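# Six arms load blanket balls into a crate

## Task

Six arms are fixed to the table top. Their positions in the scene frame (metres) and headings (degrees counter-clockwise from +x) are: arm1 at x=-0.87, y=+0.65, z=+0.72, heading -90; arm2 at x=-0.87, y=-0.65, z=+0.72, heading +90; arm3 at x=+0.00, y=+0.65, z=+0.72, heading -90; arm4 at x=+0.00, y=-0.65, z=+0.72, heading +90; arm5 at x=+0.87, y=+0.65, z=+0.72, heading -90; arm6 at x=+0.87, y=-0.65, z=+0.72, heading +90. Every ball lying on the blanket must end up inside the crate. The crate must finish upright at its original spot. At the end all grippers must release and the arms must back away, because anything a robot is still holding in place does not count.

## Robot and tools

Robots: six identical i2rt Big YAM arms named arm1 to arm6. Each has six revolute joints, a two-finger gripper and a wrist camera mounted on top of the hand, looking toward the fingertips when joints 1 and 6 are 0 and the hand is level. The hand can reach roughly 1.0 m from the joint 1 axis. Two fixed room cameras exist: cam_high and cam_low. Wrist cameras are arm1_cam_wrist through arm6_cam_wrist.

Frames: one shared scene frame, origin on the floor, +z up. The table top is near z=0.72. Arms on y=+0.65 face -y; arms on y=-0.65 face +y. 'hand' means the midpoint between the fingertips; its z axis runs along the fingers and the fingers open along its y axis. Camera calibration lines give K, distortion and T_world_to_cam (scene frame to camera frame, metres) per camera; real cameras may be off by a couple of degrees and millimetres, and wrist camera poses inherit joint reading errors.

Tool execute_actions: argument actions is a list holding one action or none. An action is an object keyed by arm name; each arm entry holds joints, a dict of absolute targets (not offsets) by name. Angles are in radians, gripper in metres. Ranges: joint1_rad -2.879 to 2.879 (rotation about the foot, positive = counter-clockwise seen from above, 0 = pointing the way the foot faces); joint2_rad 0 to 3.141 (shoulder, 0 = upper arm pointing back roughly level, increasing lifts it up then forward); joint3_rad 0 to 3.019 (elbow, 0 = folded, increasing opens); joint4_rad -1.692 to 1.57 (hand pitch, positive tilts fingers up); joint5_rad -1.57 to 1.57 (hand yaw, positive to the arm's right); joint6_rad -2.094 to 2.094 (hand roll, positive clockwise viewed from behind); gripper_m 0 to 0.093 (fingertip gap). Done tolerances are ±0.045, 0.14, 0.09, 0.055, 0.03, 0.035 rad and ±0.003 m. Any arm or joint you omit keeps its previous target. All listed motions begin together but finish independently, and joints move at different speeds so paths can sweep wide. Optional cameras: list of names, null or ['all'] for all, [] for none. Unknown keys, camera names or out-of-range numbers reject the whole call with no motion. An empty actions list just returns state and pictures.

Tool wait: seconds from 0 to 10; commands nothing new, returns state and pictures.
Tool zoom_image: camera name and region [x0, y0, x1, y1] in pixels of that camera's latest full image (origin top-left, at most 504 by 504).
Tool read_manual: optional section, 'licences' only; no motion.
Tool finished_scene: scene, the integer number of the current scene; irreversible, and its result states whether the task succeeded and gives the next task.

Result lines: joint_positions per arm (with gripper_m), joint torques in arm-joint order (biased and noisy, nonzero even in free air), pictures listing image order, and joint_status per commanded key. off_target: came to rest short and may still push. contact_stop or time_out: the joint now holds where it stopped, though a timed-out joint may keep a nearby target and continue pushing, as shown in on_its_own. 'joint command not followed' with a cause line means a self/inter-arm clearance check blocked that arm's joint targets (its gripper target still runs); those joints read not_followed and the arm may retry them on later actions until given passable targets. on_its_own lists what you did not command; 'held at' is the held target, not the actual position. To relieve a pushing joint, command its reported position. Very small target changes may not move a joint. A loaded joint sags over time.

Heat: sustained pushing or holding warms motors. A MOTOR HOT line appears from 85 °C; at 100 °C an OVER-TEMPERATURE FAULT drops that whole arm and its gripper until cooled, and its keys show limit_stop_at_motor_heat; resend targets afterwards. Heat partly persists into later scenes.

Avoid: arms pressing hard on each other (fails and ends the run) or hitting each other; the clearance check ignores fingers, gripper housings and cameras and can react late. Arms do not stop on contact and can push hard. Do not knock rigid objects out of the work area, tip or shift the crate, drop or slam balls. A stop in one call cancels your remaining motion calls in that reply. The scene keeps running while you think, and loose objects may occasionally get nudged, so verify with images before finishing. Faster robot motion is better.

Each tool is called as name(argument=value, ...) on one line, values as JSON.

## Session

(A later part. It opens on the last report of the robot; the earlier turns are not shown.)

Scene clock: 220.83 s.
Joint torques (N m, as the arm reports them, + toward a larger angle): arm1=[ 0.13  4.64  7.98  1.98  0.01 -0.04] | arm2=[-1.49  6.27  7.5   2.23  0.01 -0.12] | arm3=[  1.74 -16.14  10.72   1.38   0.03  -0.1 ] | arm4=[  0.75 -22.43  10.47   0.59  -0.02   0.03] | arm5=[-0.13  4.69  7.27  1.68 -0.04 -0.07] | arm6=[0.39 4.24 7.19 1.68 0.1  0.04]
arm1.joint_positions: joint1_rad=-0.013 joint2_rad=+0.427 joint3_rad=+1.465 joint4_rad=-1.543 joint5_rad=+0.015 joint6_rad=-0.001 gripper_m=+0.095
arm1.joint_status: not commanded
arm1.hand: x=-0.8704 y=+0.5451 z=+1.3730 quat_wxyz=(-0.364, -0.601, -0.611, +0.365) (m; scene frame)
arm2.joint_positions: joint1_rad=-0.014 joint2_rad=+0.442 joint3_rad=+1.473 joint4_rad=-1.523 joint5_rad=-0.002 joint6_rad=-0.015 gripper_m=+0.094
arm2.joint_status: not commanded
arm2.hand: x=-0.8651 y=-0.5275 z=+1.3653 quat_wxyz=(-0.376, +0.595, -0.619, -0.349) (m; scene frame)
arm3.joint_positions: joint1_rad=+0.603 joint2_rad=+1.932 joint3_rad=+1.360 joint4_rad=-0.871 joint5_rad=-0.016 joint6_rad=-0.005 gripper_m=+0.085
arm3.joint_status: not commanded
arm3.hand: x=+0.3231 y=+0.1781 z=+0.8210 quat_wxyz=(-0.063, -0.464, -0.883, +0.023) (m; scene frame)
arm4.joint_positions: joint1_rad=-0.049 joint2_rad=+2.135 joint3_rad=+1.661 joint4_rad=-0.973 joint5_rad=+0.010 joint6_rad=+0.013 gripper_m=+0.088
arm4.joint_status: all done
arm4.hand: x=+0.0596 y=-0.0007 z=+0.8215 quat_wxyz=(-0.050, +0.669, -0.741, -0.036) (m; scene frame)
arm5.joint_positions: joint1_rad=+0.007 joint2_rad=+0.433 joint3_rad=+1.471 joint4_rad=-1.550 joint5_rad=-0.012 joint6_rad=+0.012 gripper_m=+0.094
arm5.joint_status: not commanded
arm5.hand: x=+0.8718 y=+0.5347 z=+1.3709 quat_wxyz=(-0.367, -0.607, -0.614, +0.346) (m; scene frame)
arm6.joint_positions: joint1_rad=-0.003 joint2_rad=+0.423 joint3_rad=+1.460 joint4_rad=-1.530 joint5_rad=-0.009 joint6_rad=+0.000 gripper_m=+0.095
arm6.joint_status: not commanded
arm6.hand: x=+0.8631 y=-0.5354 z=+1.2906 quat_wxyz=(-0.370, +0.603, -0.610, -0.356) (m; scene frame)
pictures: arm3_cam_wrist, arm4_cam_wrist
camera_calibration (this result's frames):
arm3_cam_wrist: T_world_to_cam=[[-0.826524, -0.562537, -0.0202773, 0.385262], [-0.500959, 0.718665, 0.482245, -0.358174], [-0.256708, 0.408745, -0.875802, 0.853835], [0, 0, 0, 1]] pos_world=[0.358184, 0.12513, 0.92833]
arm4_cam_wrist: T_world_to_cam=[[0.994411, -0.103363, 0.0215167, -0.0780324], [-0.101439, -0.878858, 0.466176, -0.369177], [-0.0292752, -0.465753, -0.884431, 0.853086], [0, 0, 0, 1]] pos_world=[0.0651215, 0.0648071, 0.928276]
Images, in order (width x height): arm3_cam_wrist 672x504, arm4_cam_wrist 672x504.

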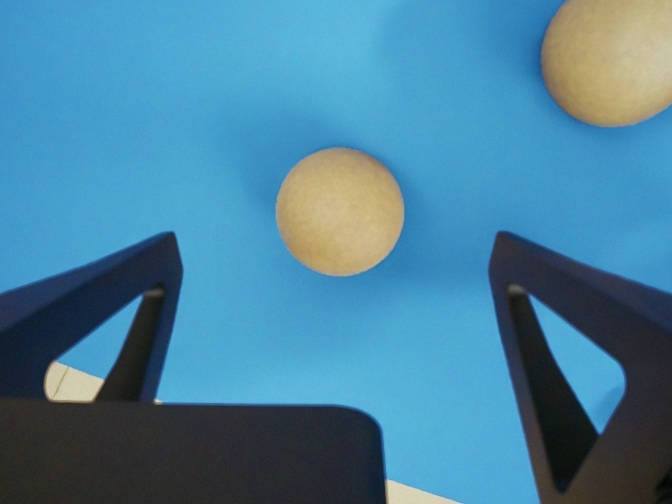

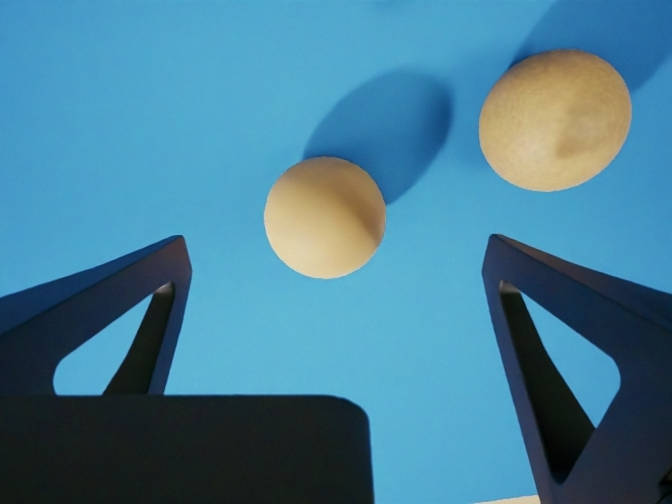

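Both are centred.

execute_actions(actions=[{"arm3":{"joints":{"joint2_rad":2.07}},"arm4":{"joints":{"joint2_rad":2.265,"joint1_rad":-0.035}}}], cameras=["arm3_cam_wrist","arm4_cam_wrist"])

Scene clock: 226.23 s.
Joint torques (N m, as the arm reports them, + toward a larger angle): arm1=[ 0.13  4.98  7.91  1.97  0.02 -0.04] | arm2=[-1.49  6.28  7.5   2.24  0.01 -0.12] | arm3=[  1.39 -17.48   9.58   0.92  -0.01  -0.1 ] | arm4=[  1.2  -21.94   9.29   0.43   0.04   0.03] | arm5=[-0.18  4.64  7.26  1.69 -0.04 -0.06] | arm6=[0.13 3.72 7.26 1.69 0.11 0.02]
arm1.joint_positions: joint1_rad=-0.013 joint2_rad=+0.427 joint3_rad=+1.465 joint4_rad=-1.543 joint5_rad=+0.015 joint6_rad=-0.001 gripper_m=+0.095
arm1.joint_status: not commanded
arm1.hand: x=-0.8704 y=+0.5451 z=+1.3730 quat_wxyz=(-0.364, -0.601, -0.611, +0.365) (m; scene frame)
arm2.joint_positions: joint1_rad=-0.014 joint2_rad=+0.442 joint3_rad=+1.473 joint4_rad=-1.523 joint5_rad=-0.002 joint6_rad=-0.015 gripper_m=+0.094
arm2.joint_status: not commanded
arm2.hand: x=-0.8651 y=-0.5275 z=+1.3653 quat_wxyz=(-0.376, +0.595, -0.619, -0.349) (m; scene frame)
arm3.joint_positions: joint1_rad=+0.603 joint2_rad=+2.072 joint3_rad=+1.360 joint4_rad=-0.871 joint5_rad=-0.016 joint6_rad=-0.005 gripper_m=+0.085
arm3.joint_status: all done
arm3.hand: x=+0.3111 y=+0.1962 z=+0.7457 quat_wxyz=(-0.001, -0.466, -0.885, -0.010) (m; scene frame)
arm4.joint_positions: joint1_rad=-0.040 joint2_rad=+2.256 joint3_rad=+1.666 joint4_rad=-0.975 joint5_rad=+0.008 joint6_rad=+0.013 gripper_m=+0.088
arm4.joint_status: all done
arm4.hand: x=+0.0527 y=-0.0195 z=+0.7477 quat_wxyz=(-0.006, +0.673, -0.739, +0.003) (m; scene frame)
arm5.joint_positions: joint1_rad=+0.007 joint2_rad=+0.433 joint3_rad=+1.471 joint4_rad=-1.550 joint5_rad=-0.012 joint6_rad=+0.012 gripper_m=+0.094
arm5.joint_status: not commanded
arm5.hand: x=+0.8718 y=+0.5347 z=+1.3709 quat_wxyz=(-0.367, -0.607, -0.614, +0.346) (m; scene frame)
arm6.joint_positions: joint1_rad=-0.003 joint2_rad=+0.423 joint3_rad=+1.460 joint4_rad=-1.530 joint5_rad=-0.009 joint6_rad=+0.000 gripper_m=+0.095
arm6.joint_status: not commanded
arm6.hand: x=+0.8631 y=-0.5354 z=+1.2906 quat_wxyz=(-0.370, +0.603, -0.610, -0.356) (m; scene frame)
pictures: arm3_cam_wrist, arm4_cam_wrist
camera_calibration (this result's frames):
arm3_cam_wrist: T_world_to_cam=[[-0.827909, -0.560496, -0.0202462, 0.383959], [-0.45884, 0.656111, 0.599153, -0.428917], [-0.322539, 0.505334, -0.800379, 0.722716], [0, 0, 0, 1]] pos_world=[0.354184, 0.131412, 0.843207]
arm4_cam_wrist: T_world_to_cam=[[0.995442, -0.0929597, 0.0213136, -0.0711812], [-0.0885889, -0.818488, 0.567652, -0.427408], [-0.0353239, -0.566953, -0.822992, 0.731221], [0, 0, 0, 1]] pos_world=[0.0588227, 0.0581222, 0.845925]
Images, in order (width x height): arm3_cam_wrist 672x504, arm4_cam_wrist 672x504.

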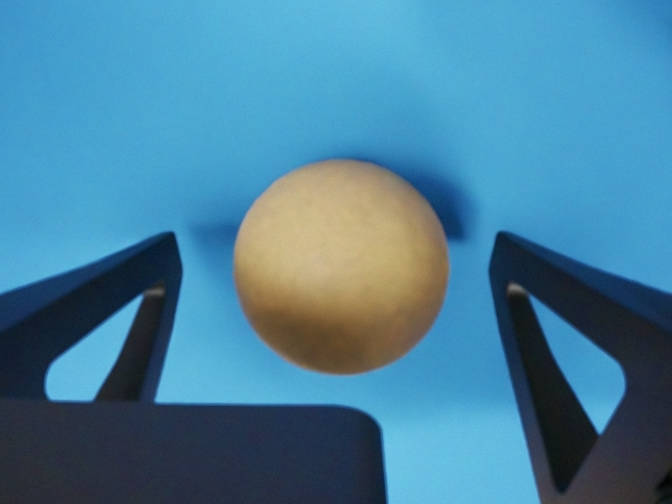

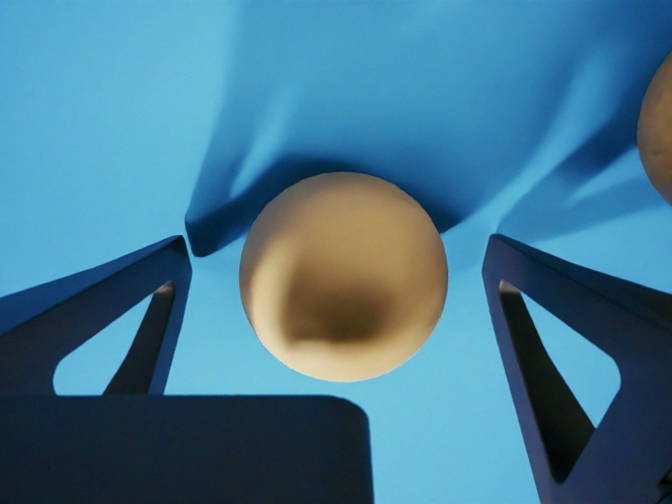

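execute_actions(actions=[{"arm3":{"joints":{"gripper_m":0.035}},"arm4":{"joints":{"gripper_m":0.035}}}], cameras=[])

execute_actions(actions=[{"arm3":{"joints":{"joint2_rad":1.4}},"arm4":{"joints":{"joint2_rad":1.4}}}], cameras=["arm3_cam_wrist","arm4_cam_wrist"])

execute_actions(actions=[{"arm4":{"joints":{"joint1_rad":0.94,"joint3_rad":2.22,"joint4_rad":-0.9}}}], cameras=[])

execute_actions(actions=[{"arm3":{"joints":{"joint1_rad":-0.815,"joint3_rad":2.35,"joint4_rad":-1.05}}}], cameras=[])

execute_actions(actions=[{"arm3":{"joints":{"joint2_rad":2.32}},"arm4":{"joints":{"joint2_rad":2.29}}}], cameras=["cam_high"])

Scene clock: 237.83 s.
Joint torques (N m, as the arm reports them, + toward a larger angle): arm1=[ 0.35  4.46  7.99  2.01  0.02 -0.04] | arm2=[-1.5   6.24  7.5   2.25  0.01 -0.12] | arm3=[  1.6  -17.43   9.57   0.97  -0.01  -0.13] | arm4=[  0.73 -22.09   9.23   0.38   0.05   0.03] | arm5=[-0.15  4.62  7.27  1.68 -0.04 -0.06] | arm6=[0.56 4.38 7.29 1.7  0.12 0.05]
arm1.joint_positions: joint1_rad=-0.013 joint2_rad=+0.427 joint3_rad=+1.465 joint4_rad=-1.543 joint5_rad=+0.015 joint6_rad=-0.001 gripper_m=+0.095
arm1.joint_status: not commanded
arm1.hand: x=-0.8704 y=+0.5451 z=+1.3730 quat_wxyz=(-0.364, -0.601, -0.611, +0.365) (m; scene frame)
arm2.joint_positions: joint1_rad=-0.014 joint2_rad=+0.442 joint3_rad=+1.473 joint4_rad=-1.523 joint5_rad=-0.002 joint6_rad=-0.015 gripper_m=+0.094
arm2.joint_status: not commanded
arm2.hand: x=-0.8651 y=-0.5275 z=+1.3653 quat_wxyz=(-0.376, +0.595, -0.619, -0.349) (m; scene frame)
arm3.joint_positions: joint1_rad=+0.603 joint2_rad=+2.072 joint3_rad=+1.360 joint4_rad=-0.871 joint5_rad=-0.015 joint6_rad=-0.005 gripper_m=+0.047
arm3.joint_status: gripper_m off_target (ended at +0.047, target +0.035)
arm3.hand: x=+0.3110 y=+0.1962 z=+0.7457 quat_wxyz=(-0.001, -0.466, -0.885, -0.009) (m; scene frame)
arm4.joint_positions: joint1_rad=-0.040 joint2_rad=+2.256 joint3_rad=+1.666 joint4_rad=-0.975 joint5_rad=+0.008 joint6_rad=+0.013 gripper_m=+0.047
arm4.joint_status: gripper_m off_target (ended at +0.047, target +0.035)
arm4.hand: x=+0.0527 y=-0.0195 z=+0.7477 quat_wxyz=(-0.006, +0.673, -0.739, +0.003) (m; scene frame)
arm5.joint_positions: joint1_rad=+0.007 joint2_rad=+0.433 joint3_rad=+1.471 joint4_rad=-1.550 joint5_rad=-0.012 joint6_rad=+0.012 gripper_m=+0.094
arm5.joint_status: not commanded
arm5.hand: x=+0.8718 y=+0.5347 z=+1.3709 quat_wxyz=(-0.367, -0.607, -0.614, +0.346) (m; scene frame)
arm6.joint_positions: joint1_rad=-0.003 joint2_rad=+0.423 joint3_rad=+1.460 joint4_rad=-1.530 joint5_rad=-0.009 joint6_rad=+0.000 gripper_m=+0.095
arm6.joint_status: not commanded
arm6.hand: x=+0.8631 y=-0.5354 z=+1.2906 quat_wxyz=(-0.370, +0.603, -0.610, -0.356) (m; scene frame)
pictures: none
No camera images: the call's "cameras" was empty. Leave "cameras" out to get every camera's image.

Scene clock: 239.77 s.
Joint torques (N m, as the arm reports them, + toward a larger angle): arm1=[ 0.01  4.83  7.99  1.92  0.   -0.03] | arm2=[-1.48  6.23  7.5   2.24  0.01 -0.12] | arm3=[  1.31 -11.34  13.43   2.35   0.02  -0.12] | arm4=[  0.67 -14.1   11.97   1.84   0.05   0.03] | arm5=[-0.15  4.6   7.29  1.69 -0.05 -0.06] | arm6=[0.79 4.13 7.15 1.83 0.12 0.03]
arm1.joint_positions: joint1_rad=-0.013 joint2_rad=+0.427 joint3_rad=+1.465 joint4_rad=-1.543 joint5_rad=+0.015 joint6_rad=-0.001 gripper_m=+0.095
arm1.joint_status: not commanded
arm1.hand: x=-0.8704 y=+0.5451 z=+1.3730 quat_wxyz=(-0.364, -0.601, -0.611, +0.365) (m; scene frame)
arm2.joint_positions: joint1_rad=-0.014 joint2_rad=+0.442 joint3_rad=+1.473 joint4_rad=-1.523 joint5_rad=-0.002 joint6_rad=-0.015 gripper_m=+0.094
arm2.joint_status: not commanded
arm2.hand: x=-0.8651 y=-0.5275 z=+1.3653 quat_wxyz=(-0.376, +0.595, -0.619, -0.349) (m; scene frame)
arm3.joint_positions: joint1_rad=+0.603 joint2_rad=+1.397 joint3_rad=+1.360 joint4_rad=-0.871 joint5_rad=-0.015 joint6_rad=-0.005 gripper_m=+0.047
arm3.joint_status: all done
arm3.hand: x=+0.3130 y=+0.1916 z=+1.1185 quat_wxyz=(-0.293, -0.438, -0.837, +0.147) (m; scene frame)
arm4.joint_positions: joint1_rad=-0.040 joint2_rad=+1.412 joint3_rad=+1.666 joint4_rad=-0.975 joint5_rad=+0.008 joint6_rad=+0.013 gripper_m=+0.047
arm4.joint_status: all done
arm4.hand: x=+0.0461 y=-0.0677 z=+1.2743 quat_wxyz=(-0.305, +0.613, -0.674, -0.277) (m; scene frame)
arm5.joint_positions: joint1_rad=+0.007 joint2_rad=+0.433 joint3_rad=+1.471 joint4_rad=-1.550 joint5_rad=-0.012 joint6_rad=+0.012 gripper_m=+0.094
arm5.joint_status: not commanded
arm5.hand: x=+0.8718 y=+0.5347 z=+1.3709 quat_wxyz=(-0.367, -0.607, -0.614, +0.346) (m; scene frame)
arm6.joint_positions: joint1_rad=-0.003 joint2_rad=+0.423 joint3_rad=+1.460 joint4_rad=-1.530 joint5_rad=-0.009 joint6_rad=+0.000 gripper_m=+0.095
arm6.joint_status: not commanded
arm6.hand: x=+0.8631 y=-0.5354 z=+1.2906 quat_wxyz=(-0.370, +0.603, -0.610, -0.356) (m; scene frame)
pictures: arm3_cam_wrist, arm4_cam_wrist
camera_calibration (this result's frames):
arm3_cam_wrist: T_world_to_cam=[[-0.821673, -0.569706, -0.0169834, 0.386651], [-0.569039, 0.821674, -0.0323356, 0.0607704], [0.0323766, -0.016905, -0.999333, 1.23553], [0, 0, 0, 1]] pos_world=[0.312279, 0.191231, 1.24324]
arm4_cam_wrist: T_world_to_cam=[[0.994911, -0.10059, 0.00584877, -0.0611732], [-0.0963153, -0.966472, -0.238024, 0.250649], [0.0295955, 0.23625, -0.971242, 1.37737], [0, 0, 0, 1]] pos_world=[0.0442393, -0.0893112, 1.39778]
Images, in order (width x height): arm3_cam_wrist 672x504, arm4_cam_wrist 672x504.

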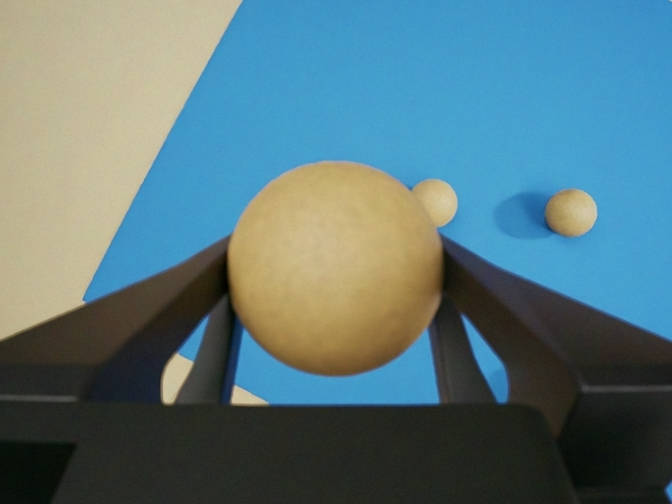

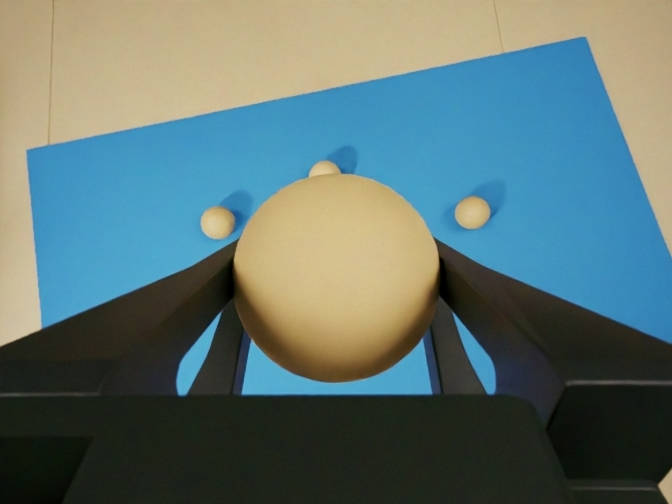

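Scene clock: 241.33 s.
Joint torques (N m, as the arm reports them, + toward a larger angle): arm1=[ 0.24  4.98  7.94  1.93  0.   -0.03] | arm2=[-1.53  6.24  7.49  2.24  0.01 -0.12] | arm3=[  1.37 -11.71  13.39   2.43  -0.01  -0.1 ] | arm4=[ 0.23 -9.67 12.91  2.73  0.12  0.03] | arm5=[-0.24  4.58  7.27  1.72 -0.05 -0.07] | arm6=[0.83 4.23 7.13 1.77 0.12 0.04]
arm1.joint_positions: joint1_rad=-0.013 joint2_rad=+0.427 joint3_rad=+1.465 joint4_rad=-1.543 joint5_rad=+0.015 joint6_rad=-0.001 gripper_m=+0.095
arm1.joint_status: not commanded
arm1.hand: x=-0.8704 y=+0.5451 z=+1.3730 quat_wxyz=(-0.364, -0.601, -0.611, +0.365) (m; scene frame)
arm2.joint_positions: joint1_rad=-0.014 joint2_rad=+0.442 joint3_rad=+1.473 joint4_rad=-1.523 joint5_rad=-0.002 joint6_rad=-0.015 gripper_m=+0.094
arm2.joint_status: not commanded
arm2.hand: x=-0.8651 y=-0.5275 z=+1.3653 quat_wxyz=(-0.376, +0.595, -0.619, -0.349) (m; scene frame)
arm3.joint_positions: joint1_rad=+0.603 joint2_rad=+1.397 joint3_rad=+1.360 joint4_rad=-0.871 joint5_rad=-0.015 joint6_rad=-0.005 gripper_m=+0.047
arm3.joint_status: not commanded
arm3.hand: x=+0.3130 y=+0.1916 z=+1.1185 quat_wxyz=(-0.293, -0.438, -0.837, +0.147) (m; scene frame)
arm4.joint_positions: joint1_rad=+0.941 joint2_rad=+1.394 joint3_rad=+2.179 joint4_rad=-0.910 joint5_rad=+0.006 joint6_rad=+0.013 gripper_m=+0.047
arm4.joint_status: all done
arm4.hand: x=-0.4234 y=-0.3144 z=+1.5780 quat_wxyz=(-0.215, +0.708, -0.253, -0.623) (m; scene frame)
arm5.joint_positions: joint1_rad=+0.007 joint2_rad=+0.433 joint3_rad=+1.471 joint4_rad=-1.550 joint5_rad=-0.012 joint6_rad=+0.012 gripper_m=+0.094
arm5.joint_status: not commanded
arm5.hand: x=+0.8718 y=+0.5347 z=+1.3709 quat_wxyz=(-0.367, -0.607, -0.614, +0.346) (m; scene frame)
arm6.joint_positions: joint1_rad=-0.003 joint2_rad=+0.423 joint3_rad=+1.460 joint4_rad=-1.530 joint5_rad=-0.009 joint6_rad=+0.000 gripper_m=+0.095
arm6.joint_status: not commanded
arm6.hand: x=+0.8631 y=-0.5354 z=+1.2906 quat_wxyz=(-0.370, +0.603, -0.610, -0.356) (m; scene frame)
pictures: none
No camera images: the call's "cameras" was empty. Leave "cameras" out to get every camera's image.

Scene clock: 243.27 s.
Joint torques (N m, as the arm reports them, + toward a larger angle): arm1=[ 0.29  4.77  7.93  1.97  0.02 -0.04] | arm2=[-1.51  6.25  7.51  2.25  0.01 -0.12] | arm3=[ 1.33 -7.67 10.48  2.03 -0.16 -0.11] | arm4=[  0.29 -10.14  12.93   2.75   0.13   0.04] | arm5=[-0.17  4.62  7.28  1.7  -0.04 -0.06] | arm6=[1.21 4.29 7.28 1.81 0.11 0.04]
arm1.joint_positions: joint1_rad=-0.013 joint2_rad=+0.427 joint3_rad=+1.465 joint4_rad=-1.543 joint5_rad=+0.015 joint6_rad=-0.001 gripper_m=+0.095
arm1.joint_status: not commanded
arm1.hand: x=-0.8704 y=+0.5451 z=+1.3730 quat_wxyz=(-0.364, -0.601, -0.611, +0.365) (m; scene frame)
arm2.joint_positions: joint1_rad=-0.014 joint2_rad=+0.442 joint3_rad=+1.473 joint4_rad=-1.523 joint5_rad=-0.002 joint6_rad=-0.015 gripper_m=+0.094
arm2.joint_status: not commanded
arm2.hand: x=-0.8651 y=-0.5275 z=+1.3653 quat_wxyz=(-0.376, +0.595, -0.619, -0.349) (m; scene frame)
arm3.joint_positions: joint1_rad=-0.812 joint2_rad=+1.390 joint3_rad=+2.327 joint4_rad=-1.035 joint5_rad=-0.011 joint6_rad=-0.005 gripper_m=+0.047
arm3.joint_status: all done
arm3.hand: x=-0.3614 y=+0.3145 z=+1.6062 quat_wxyz=(-0.251, -0.688, -0.276, +0.622) (m; scene frame)
arm4.joint_positions: joint1_rad=+0.941 joint2_rad=+1.394 joint3_rad=+2.179 joint4_rad=-0.910 joint5_rad=+0.006 joint6_rad=+0.013 gripper_m=+0.047
arm4.joint_status: not commanded
arm4.hand: x=-0.4234 y=-0.3144 z=+1.5780 quat_wxyz=(-0.215, +0.708, -0.253, -0.623) (m; scene frame)
arm5.joint_positions: joint1_rad=+0.007 joint2_rad=+0.433 joint3_rad=+1.471 joint4_rad=-1.550 joint5_rad=-0.012 joint6_rad=+0.012 gripper_m=+0.094
arm5.joint_status: not commanded
arm5.hand: x=+0.8718 y=+0.5347 z=+1.3709 quat_wxyz=(-0.367, -0.607, -0.614, +0.346) (m; scene frame)
arm6.joint_positions: joint1_rad=-0.003 joint2_rad=+0.423 joint3_rad=+1.460 joint4_rad=-1.530 joint5_rad=-0.009 joint6_rad=+0.000 gripper_m=+0.095
arm6.joint_status: not commanded
arm6.hand: x=+0.8631 y=-0.5354 z=+1.2906 quat_wxyz=(-0.370, +0.603, -0.610, -0.356) (m; scene frame)
pictures: none
No camera images: the call's "cameras" was empty. Leave "cameras" out to get every camera's image.

Scene clock: 245.40 s.
Joint torques (N m, as the arm reports them, + toward a larger angle): arm1=[ 0.02  4.79  7.95  1.96  0.02 -0.06] | arm2=[-1.48  6.26  7.51  2.25  0.01 -0.12] | arm3=[  1.71 -21.26  14.9    1.68  -0.13  -0.13] | arm4=[  0.23 -25.87  13.72   1.66   0.13   0.03] | arm5=[-0.18  4.72  7.26  1.68 -0.04 -0.06] | arm6=[0.07 3.97 7.24 1.65 0.12 0.01]
arm1.joint_positions: joint1_rad=-0.013 joint2_rad=+0.427 joint3_rad=+1.465 joint4_rad=-1.543 joint5_rad=+0.015 joint6_rad=-0.001 gripper_m=+0.095
arm1.joint_status: not commanded
arm1.hand: x=-0.8704 y=+0.5451 z=+1.3730 quat_wxyz=(-0.364, -0.601, -0.611, +0.365) (m; scene frame)
arm2.joint_positions: joint1_rad=-0.014 joint2_rad=+0.442 joint3_rad=+1.473 joint4_rad=-1.523 joint5_rad=-0.002 joint6_rad=-0.015 gripper_m=+0.094
arm2.joint_status: not commanded
arm2.hand: x=-0.8651 y=-0.5275 z=+1.3653 quat_wxyz=(-0.376, +0.595, -0.619, -0.349) (m; scene frame)
arm3.joint_positions: joint1_rad=-0.812 joint2_rad=+2.292 joint3_rad=+2.318 joint4_rad=-1.048 joint5_rad=-0.011 joint6_rad=-0.005 gripper_m=+0.047
arm3.joint_status: all done
arm3.hand: x=-0.6078 y=+0.0799 z=+0.9768 quat_wxyz=(-0.106, -0.894, -0.357, +0.249) (m; scene frame)
arm4.joint_positions: joint1_rad=+0.941 joint2_rad=+2.280 joint3_rad=+2.193 joint4_rad=-0.903 joint5_rad=+0.006 joint6_rad=+0.013 gripper_m=+0.047
arm4.joint_status: all done
arm4.hand: x=-0.6546 y=-0.1299 z=+0.9569 quat_wxyz=(-0.095, +0.903, -0.322, -0.267) (m; scene frame)
arm5.joint_positions: joint1_rad=+0.007 joint2_rad=+0.433 joint3_rad=+1.471 joint4_rad=-1.550 joint5_rad=-0.012 joint6_rad=+0.012 gripper_m=+0.094
arm5.joint_status: not commanded
arm5.hand: x=+0.8718 y=+0.5347 z=+1.3709 quat_wxyz=(-0.367, -0.607, -0.614, +0.346) (m; scene frame)
arm6.joint_positions: joint1_rad=-0.003 joint2_rad=+0.423 joint3_rad=+1.460 joint4_rad=-1.530 joint5_rad=-0.009 joint6_rad=+0.000 gripper_m=+0.095
arm6.joint_status: not commanded
arm6.hand: x=+0.8631 y=-0.5354 z=+1.2906 quat_wxyz=(-0.370, +0.603, -0.610, -0.356) (m; scene frame)
pictures: cam_high
Images, in order (width x height): cam_high 672x504.

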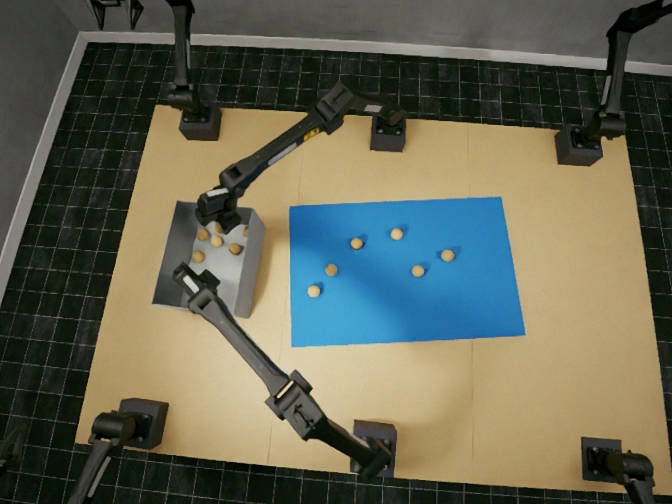

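execute_actions(actions=[{"arm3":{"joints":{"gripper_m":0.085}},"arm4":{"joints":{"gripper_m":0.088}}}], cameras=[])

execute_actions(actions=[{"arm3":{"joints":{"joint2_rad":1.4}},"arm4":{"joints":{"joint2_rad":1.4}}}], cameras=[])

execute_actions(actions=[{"arm3":{"joints":{"joint1_rad":0.45,"joint3_rad":1.654,"joint4_rad":-0.991}}}], cameras=[])

execute_actions(actions=[{"arm4":{"joints":{"joint1_rad":0.36,"joint3_rad":1.862,"joint4_rad":-1.066}},"arm3":{"joints":{"joint2_rad":2.09}}}], cameras=[])

execute_actions(actions=[{"arm4":{"joints":{"joint2_rad":2.235}}}], cameras=["arm3_cam_wrist","arm4_cam_wrist"])

Scene clock: 253.87 s.
Joint torques (N m, as the arm reports them, + toward a larger angle): arm1=[ 0.29  4.91  7.98  1.94  0.02 -0.03] | arm2=[-1.54  6.25  7.51  2.24  0.01 -0.12] | arm3=[  1.43 -21.1   14.82   1.8   -0.15  -0.12] | arm4=[  0.2  -25.63  13.57   1.68   0.13   0.03] | arm5=[-0.14  4.63  7.29  1.67 -0.05 -0.06] | arm6=[1.1  3.76 7.15 1.85 0.12 0.04]
arm1.joint_positions: joint1_rad=-0.013 joint2_rad=+0.427 joint3_rad=+1.465 joint4_rad=-1.543 joint5_rad=+0.015 joint6_rad=-0.001 gripper_m=+0.095
arm1.joint_status: not commanded
arm1.hand: x=-0.8704 y=+0.5451 z=+1.3730 quat_wxyz=(-0.364, -0.601, -0.611, +0.365) (m; scene frame)
arm2.joint_positions: joint1_rad=-0.014 joint2_rad=+0.442 joint3_rad=+1.473 joint4_rad=-1.523 joint5_rad=-0.002 joint6_rad=-0.015 gripper_m=+0.094
arm2.joint_status: not commanded
arm2.hand: x=-0.8651 y=-0.5275 z=+1.3653 quat_wxyz=(-0.376, +0.595, -0.619, -0.349) (m; scene frame)
arm3.joint_positions: joint1_rad=-0.812 joint2_rad=+2.292 joint3_rad=+2.318 joint4_rad=-1.048 joint5_rad=-0.011 joint6_rad=-0.005 gripper_m=+0.085
arm3.joint_status: all done
arm3.hand: x=-0.6078 y=+0.0799 z=+0.9768 quat_wxyz=(-0.106, -0.894, -0.357, +0.249) (m; scene frame)
arm4.joint_positions: joint1_rad=+0.941 joint2_rad=+2.280 joint3_rad=+2.193 joint4_rad=-0.903 joint5_rad=+0.006 joint6_rad=+0.013 gripper_m=+0.088
arm4.joint_status: all done
arm4.hand: x=-0.6546 y=-0.1299 z=+0.9569 quat_wxyz=(-0.095, +0.903, -0.322, -0.267) (m; scene frame)
arm5.joint_positions: joint1_rad=+0.007 joint2_rad=+0.433 joint3_rad=+1.471 joint4_rad=-1.550 joint5_rad=-0.012 joint6_rad=+0.012 gripper_m=+0.094
arm5.joint_status: not commanded
arm5.hand: x=+0.8718 y=+0.5347 z=+1.3709 quat_wxyz=(-0.367, -0.607, -0.614, +0.346) (m; scene frame)
arm6.joint_positions: joint1_rad=-0.003 joint2_rad=+0.423 joint3_rad=+1.460 joint4_rad=-1.530 joint5_rad=-0.009 joint6_rad=+0.000 gripper_m=+0.095
arm6.joint_status: not commanded
arm6.hand: x=+0.8631 y=-0.5354 z=+1.2906 quat_wxyz=(-0.370, +0.603, -0.610, -0.356) (m; scene frame)
pictures: none
No camera images: the call's "cameras" was empty. Leave "cameras" out to get every camera's image.

Scene clock: 256.40 s.
Joint torques (N m, as the arm reports them, + toward a larger angle): arm1=[ 0.42  4.67  8.01  1.96  0.02 -0.04] | arm2=[-1.52  6.23  7.5   2.26  0.01 -0.12] | arm3=[ 1.35 -6.73  9.77  2.56 -0.16 -0.1 ] | arm4=[ 0.23 -9.54  9.6   2.19  0.13  0.04] | arm5=[-0.18  4.61  7.28  1.66 -0.04 -0.07] | arm6=[0.46 4.3  7.32 1.86 0.13 0.02]
arm1.joint_positions: joint1_rad=-0.013 joint2_rad=+0.427 joint3_rad=+1.465 joint4_rad=-1.543 joint5_rad=+0.015 joint6_rad=-0.001 gripper_m=+0.095
arm1.joint_status: not commanded
arm1.hand: x=-0.8704 y=+0.5451 z=+1.3730 quat_wxyz=(-0.364, -0.601, -0.611, +0.365) (m; scene frame)
arm2.joint_positions: joint1_rad=-0.014 joint2_rad=+0.442 joint3_rad=+1.473 joint4_rad=-1.523 joint5_rad=-0.002 joint6_rad=-0.015 gripper_m=+0.094
arm2.joint_status: not commanded
arm2.hand: x=-0.8651 y=-0.5275 z=+1.3653 quat_wxyz=(-0.376, +0.595, -0.619, -0.349) (m; scene frame)
arm3.joint_positions: joint1_rad=-0.812 joint2_rad=+1.386 joint3_rad=+2.333 joint4_rad=-1.048 joint5_rad=-0.011 joint6_rad=-0.005 gripper_m=+0.085
arm3.joint_status: all done
arm3.hand: x=-0.3582 y=+0.3176 z=+1.6079 quat_wxyz=(-0.250, -0.689, -0.277, +0.621) (m; scene frame)
arm4.joint_positions: joint1_rad=+0.941 joint2_rad=+1.394 joint3_rad=+2.213 joint4_rad=-0.899 joint5_rad=+0.006 joint6_rad=+0.013 gripper_m=+0.088
arm4.joint_status: all done
arm4.hand: x=-0.4172 y=-0.3193 z=+1.5979 quat_wxyz=(-0.221, +0.694, -0.248, -0.639) (m; scene frame)
arm5.joint_positions: joint1_rad=+0.007 joint2_rad=+0.433 joint3_rad=+1.471 joint4_rad=-1.550 joint5_rad=-0.012 joint6_rad=+0.012 gripper_m=+0.094
arm5.joint_status: not commanded
arm5.hand: x=+0.8718 y=+0.5347 z=+1.3709 quat_wxyz=(-0.367, -0.607, -0.614, +0.346) (m; scene frame)
arm6.joint_positions: joint1_rad=-0.003 joint2_rad=+0.423 joint3_rad=+1.460 joint4_rad=-1.530 joint5_rad=-0.009 joint6_rad=+0.000 gripper_m=+0.095
arm6.joint_status: not commanded
arm6.hand: x=+0.8631 y=-0.5354 z=+1.2906 quat_wxyz=(-0.370, +0.603, -0.610, -0.356) (m; scene frame)
pictures: none
No camera images: the call's "cameras" was empty. Leave "cameras" out to get every camera's image.

Scene clock: 258.07 s.
Joint torques (N m, as the arm reports them, + toward a larger angle): arm1=[-0.02  4.8   7.99  1.91  0.02 -0.05] | arm2=[-1.55  6.26  7.51  2.25  0.01 -0.12] | arm3=[  1.95 -10.09  12.88   2.66   0.    -0.13] | arm4=[ 0.21 -9.62  9.5   2.2   0.12  0.03] | arm5=[-0.16  4.78  7.29  1.68 -0.04 -0.07] | arm6=[0.77 4.03 7.27 1.8  0.11 0.07]
arm1.joint_positions: joint1_rad=-0.013 joint2_rad=+0.427 joint3_rad=+1.465 joint4_rad=-1.543 joint5_rad=+0.015 joint6_rad=-0.001 gripper_m=+0.095
arm1.joint_status: not commanded
arm1.hand: x=-0.8704 y=+0.5451 z=+1.3730 quat_wxyz=(-0.364, -0.601, -0.611, +0.365) (m; scene frame)
arm2.joint_positions: joint1_rad=-0.014 joint2_rad=+0.442 joint3_rad=+1.473 joint4_rad=-1.523 joint5_rad=-0.002 joint6_rad=-0.015 gripper_m=+0.094
arm2.joint_status: not commanded
arm2.hand: x=-0.8651 y=-0.5275 z=+1.3653 quat_wxyz=(-0.376, +0.595, -0.619, -0.349) (m; scene frame)
arm3.joint_positions: joint1_rad=+0.452 joint2_rad=+1.386 joint3_rad=+1.643 joint4_rad=-0.998 joint5_rad=-0.015 joint6_rad=-0.005 gripper_m=+0.085
arm3.joint_status: all done
arm3.hand: x=+0.2459 y=+0.1377 z=+1.2565 quat_wxyz=(-0.346, -0.484, -0.776, +0.209) (m; scene frame)
arm4.joint_positions: joint1_rad=+0.941 joint2_rad=+1.394 joint3_rad=+2.213 joint4_rad=-0.899 joint5_rad=+0.006 joint6_rad=+0.013 gripper_m=+0.088
arm4.joint_status: not commanded
arm4.hand: x=-0.4172 y=-0.3193 z=+1.5979 quat_wxyz=(-0.221, +0.694, -0.248, -0.639) (m; scene frame)
arm5.joint_positions: joint1_rad=+0.007 joint2_rad=+0.433 joint3_rad=+1.471 joint4_rad=-1.550 joint5_rad=-0.012 joint6_rad=+0.012 gripper_m=+0.094
arm5.joint_status: not commanded
arm5.hand: x=+0.8718 y=+0.5347 z=+1.3709 quat_wxyz=(-0.367, -0.607, -0.614, +0.346) (m; scene frame)
arm6.joint_positions: joint1_rad=-0.003 joint2_rad=+0.423 joint3_rad=+1.460 joint4_rad=-1.530 joint5_rad=-0.009 joint6_rad=+0.000 gripper_m=+0.095
arm6.joint_status: not commanded
arm6.hand: x=+0.8631 y=-0.5354 z=+1.2906 quat_wxyz=(-0.370, +0.603, -0.610, -0.356) (m; scene frame)
pictures: none
No camera images: the call's "cameras" was empty. Leave "cameras" out to get every camera's image.

Scene clock: 259.70 s.
Joint torques (N m, as the arm reports them, + toward a larger angle): arm1=[ 0.29  4.66  7.93  1.99  0.02 -0.03] | arm2=[-1.52  6.26  7.5   2.25  0.01 -0.12] | arm3=[  1.46 -17.98  11.83   1.35   0.    -0.1 ] | arm4=[  0.8  -12.71  11.06   1.87   0.01   0.03] | arm5=[-0.21  4.67  7.28  1.69 -0.04 -0.06] | arm6=[1.01 4.14 7.07 1.72 0.08 0.02]
arm1.joint_positions: joint1_rad=-0.013 joint2_rad=+0.427 joint3_rad=+1.465 joint4_rad=-1.543 joint5_rad=+0.015 joint6_rad=-0.001 gripper_m=+0.095
arm1.joint_status: not commanded
arm1.hand: x=-0.8704 y=+0.5451 z=+1.3730 quat_wxyz=(-0.364, -0.601, -0.611, +0.365) (m; scene frame)
arm2.joint_positions: joint1_rad=-0.014 joint2_rad=+0.442 joint3_rad=+1.473 joint4_rad=-1.523 joint5_rad=-0.002 joint6_rad=-0.015 gripper_m=+0.094
arm2.joint_status: not commanded
arm2.hand: x=-0.8651 y=-0.5275 z=+1.3653 quat_wxyz=(-0.376, +0.595, -0.619, -0.349) (m; scene frame)
arm3.joint_positions: joint1_rad=+0.452 joint2_rad=+2.077 joint3_rad=+1.635 joint4_rad=-0.998 joint5_rad=-0.015 joint6_rad=-0.005 gripper_m=+0.085
arm3.joint_status: all done
arm3.hand: x=+0.2790 y=+0.0718 z=+0.8327 quat_wxyz=(-0.062, -0.530, -0.846, +0.028) (m; scene frame)
arm4.joint_positions: joint1_rad=+0.353 joint2_rad=+1.399 joint3_rad=+1.857 joint4_rad=-1.062 joint5_rad=+0.009 joint6_rad=+0.013 gripper_m=+0.088
arm4.joint_status: all done
arm4.hand: x=-0.1765 y=-0.1070 z=+1.3687 quat_wxyz=(-0.275, +0.713, -0.527, -0.373) (m; scene frame)
arm5.joint_positions: joint1_rad=+0.007 joint2_rad=+0.433 joint3_rad=+1.471 joint4_rad=-1.550 joint5_rad=-0.012 joint6_rad=+0.012 gripper_m=+0.094
arm5.joint_status: not commanded
arm5.hand: x=+0.8718 y=+0.5347 z=+1.3709 quat_wxyz=(-0.367, -0.607, -0.614, +0.346) (m; scene frame)
arm6.joint_positions: joint1_rad=-0.003 joint2_rad=+0.423 joint3_rad=+1.460 joint4_rad=-1.530 joint5_rad=-0.009 joint6_rad=+0.000 gripper_m=+0.095
arm6.joint_status: not commanded
arm6.hand: x=+0.8631 y=-0.5354 z=+1.2906 quat_wxyz=(-0.370, +0.603, -0.610, -0.356) (m; scene frame)
pictures: none
No camera images: the call's "cameras" was empty. Leave "cameras" out to get every camera's image.

Scene clock: 261.50 s.
Joint torques (N m, as the arm reports them, + toward a larger angle): arm1=[ 0.08  4.82  7.95  1.92  0.   -0.03] | arm2=[-1.47  6.28  7.5   2.23  0.01 -0.12] | arm3=[  1.69 -18.11  11.92   1.24   0.01  -0.13] | arm4=[  0.76 -23.57  11.18   0.51   0.01   0.04] | arm5=[-0.2   4.68  7.28  1.67 -0.04 -0.06] | arm6=[0.44 3.79 7.21 1.7  0.1  0.  ]
arm1.joint_positions: joint1_rad=-0.013 joint2_rad=+0.427 joint3_rad=+1.465 joint4_rad=-1.543 joint5_rad=+0.015 joint6_rad=-0.001 gripper_m=+0.095
arm1.joint_status: not commanded
arm1.hand: x=-0.8704 y=+0.5451 z=+1.3730 quat_wxyz=(-0.364, -0.601, -0.611, +0.365) (m; scene frame)
arm2.joint_positions: joint1_rad=-0.014 joint2_rad=+0.442 joint3_rad=+1.473 joint4_rad=-1.523 joint5_rad=-0.002 joint6_rad=-0.015 gripper_m=+0.094
arm2.joint_status: not commanded
arm2.hand: x=-0.8651 y=-0.5275 z=+1.3653 quat_wxyz=(-0.376, +0.595, -0.619, -0.349) (m; scene frame)
arm3.joint_positions: joint1_rad=+0.452 joint2_rad=+2.077 joint3_rad=+1.635 joint4_rad=-0.998 joint5_rad=-0.015 joint6_rad=-0.005 gripper_m=+0.085
arm3.joint_status: not commanded
arm3.hand: x=+0.2790 y=+0.0718 z=+0.8327 quat_wxyz=(-0.062, -0.530, -0.846, +0.028) (m; scene frame)
arm4.joint_positions: joint1_rad=+0.353 joint2_rad=+2.232 joint3_rad=+1.846 joint4_rad=-1.062 joint5_rad=+0.009 joint6_rad=+0.013 gripper_m=+0.088
arm4.joint_status: all done
arm4.hand: x=-0.2116 y=+0.0085 z=+0.8240 quat_wxyz=(-0.040, +0.803, -0.592, -0.044) (m; scene frame)
arm5.joint_positions: joint1_rad=+0.007 joint2_rad=+0.433 joint3_rad=+1.471 joint4_rad=-1.550 joint5_rad=-0.012 joint6_rad=+0.012 gripper_m=+0.094
arm5.joint_status: not commanded
arm5.hand: x=+0.8718 y=+0.5347 z=+1.3709 quat_wxyz=(-0.367, -0.607, -0.614, +0.346) (m; scene frame)
arm6.joint_positions: joint1_rad=-0.003 joint2_rad=+0.423 joint3_rad=+1.460 joint4_rad=-1.530 joint5_rad=-0.009 joint6_rad=+0.000 gripper_m=+0.095
arm6.joint_status: not commanded
arm6.hand: x=+0.8631 y=-0.5354 z=+1.2906 quat_wxyz=(-0.370, +0.603, -0.610, -0.356) (m; scene frame)
pictures: arm3_cam_wrist, arm4_cam_wrist
camera_calibration (this result's frames):
arm3_cam_wrist: T_world_to_cam=[[-0.901601, -0.432081, -0.0205504, 0.301], [-0.387942, 0.786654, 0.480288, -0.344274], [-0.191357, 0.441, -0.87687, 0.876562], [0, 0, 0, 1]] pos_world=[0.305559, 0.0143174, 0.940167]
arm4_cam_wrist: T_world_to_cam=[[0.955542, 0.294182, 0.0199101, 0.182296], [0.250832, -0.846518, 0.469565, -0.318234], [0.154992, -0.443695, -0.882673, 0.888949], [0, 0, 0, 1]] pos_world=[-0.232148, 0.0714038, 0.930454]
Images, in order (width x height): arm3_cam_wrist 672x504, arm4_cam_wrist 672x504.

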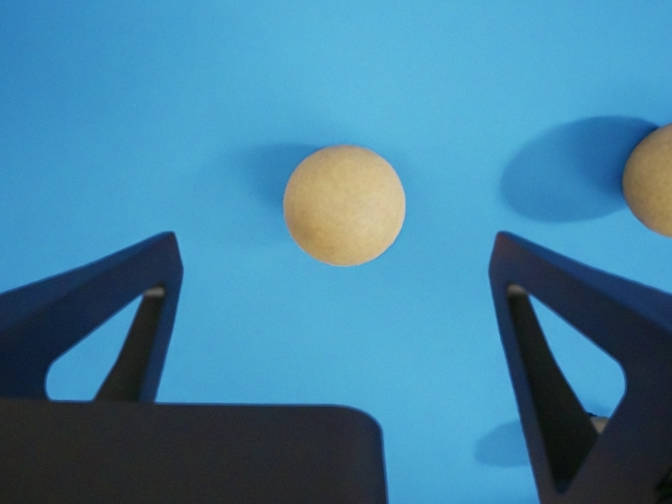

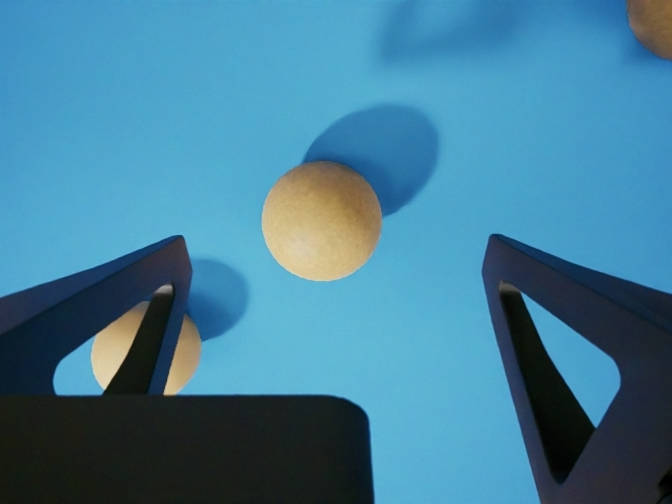

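execute_actions(actions=[{"arm3":{"joints":{"joint2_rad":2.225,"joint3_rad":1.67}},"arm4":{"joints":{"joint2_rad":2.365,"joint1_rad":0.37}}}], cameras=["arm3_cam_wrist","arm4_cam_wrist"])

Scene clock: 265.87 s.
Joint torques (N m, as the arm reports them, + toward a larger angle): arm1=[ 0.17  4.84  7.91  1.96  0.01 -0.04] | arm2=[-1.45  6.29  7.52  2.26  0.01 -0.12] | arm3=[  1.44 -19.96  11.32   0.99   0.    -0.1 ] | arm4=[  0.8  -23.32   9.73   0.38   0.08   0.04] | arm5=[-0.15  4.7   7.26  1.66 -0.04 -0.07] | arm6=[0.63 4.27 7.19 1.79 0.14 0.03]
arm1.joint_positions: joint1_rad=-0.013 joint2_rad=+0.427 joint3_rad=+1.465 joint4_rad=-1.543 joint5_rad=+0.015 joint6_rad=-0.001 gripper_m=+0.095
arm1.joint_status: not commanded
arm1.hand: x=-0.8704 y=+0.5451 z=+1.3730 quat_wxyz=(-0.364, -0.601, -0.611, +0.365) (m; scene frame)
arm2.joint_positions: joint1_rad=-0.014 joint2_rad=+0.442 joint3_rad=+1.473 joint4_rad=-1.523 joint5_rad=-0.002 joint6_rad=-0.015 gripper_m=+0.094
arm2.joint_status: not commanded
arm2.hand: x=-0.8651 y=-0.5275 z=+1.3653 quat_wxyz=(-0.376, +0.595, -0.619, -0.349) (m; scene frame)
arm3.joint_positions: joint1_rad=+0.452 joint2_rad=+2.225 joint3_rad=+1.645 joint4_rad=-0.998 joint5_rad=-0.015 joint6_rad=-0.005 gripper_m=+0.085
arm3.joint_status: all done
arm3.hand: x=+0.2715 y=+0.0880 z=+0.7454 quat_wxyz=(-0.004, -0.531, -0.847, -0.009) (m; scene frame)
arm4.joint_positions: joint1_rad=+0.365 joint2_rad=+2.354 joint3_rad=+1.852 joint4_rad=-1.064 joint5_rad=+0.008 joint6_rad=+0.013 gripper_m=+0.088
arm4.joint_status: all done
arm4.hand: x=-0.2134 y=-0.0118 z=+0.7457 quat_wxyz=(-0.005, +0.808, -0.588, +0.003) (m; scene frame)
arm5.joint_positions: joint1_rad=+0.007 joint2_rad=+0.433 joint3_rad=+1.471 joint4_rad=-1.550 joint5_rad=-0.012 joint6_rad=+0.012 gripper_m=+0.094
arm5.joint_status: not commanded
arm5.hand: x=+0.8718 y=+0.5347 z=+1.3709 quat_wxyz=(-0.367, -0.607, -0.614, +0.346) (m; scene frame)
arm6.joint_positions: joint1_rad=-0.003 joint2_rad=+0.423 joint3_rad=+1.460 joint4_rad=-1.530 joint5_rad=-0.009 joint6_rad=+0.000 gripper_m=+0.095
arm6.joint_status: not commanded
arm6.hand: x=+0.8631 y=-0.5354 z=+1.2906 quat_wxyz=(-0.370, +0.603, -0.610, -0.356) (m; scene frame)
pictures: arm3_cam_wrist, arm4_cam_wrist
camera_calibration (this result's frames):
arm3_cam_wrist: T_world_to_cam=[[-0.902636, -0.429919, -0.0204705, 0.299525], [-0.356133, 0.71932, 0.596445, -0.407293], [-0.241698, 0.545663, -0.802393, 0.740351], [0, 0, 0, 1]] pos_world=[0.304252, 0.0177638, 0.843112]
arm4_cam_wrist: T_world_to_cam=[[0.951402, 0.307323, 0.0196517, 0.190991], [0.241904, -0.78532, 0.569873, -0.374233], [0.190568, -0.537425, -0.821498, 0.771985], [0, 0, 0, 1]] pos_world=[-0.238296, 0.062295, 0.843697]
Images, in order (width x height): arm3_cam_wrist 672x504, arm4_cam_wrist 672x504.

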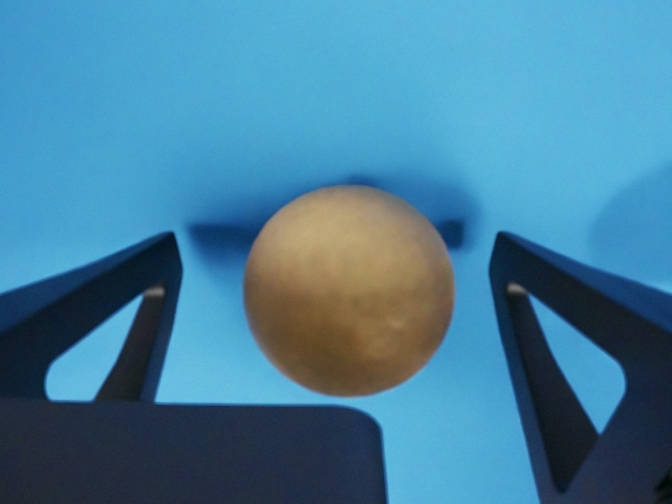

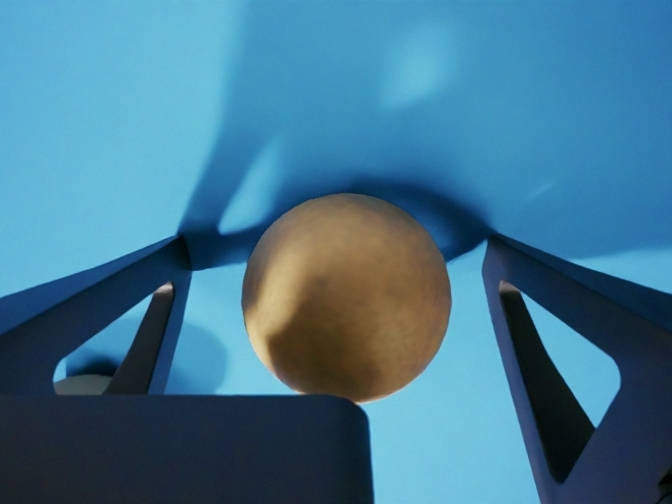

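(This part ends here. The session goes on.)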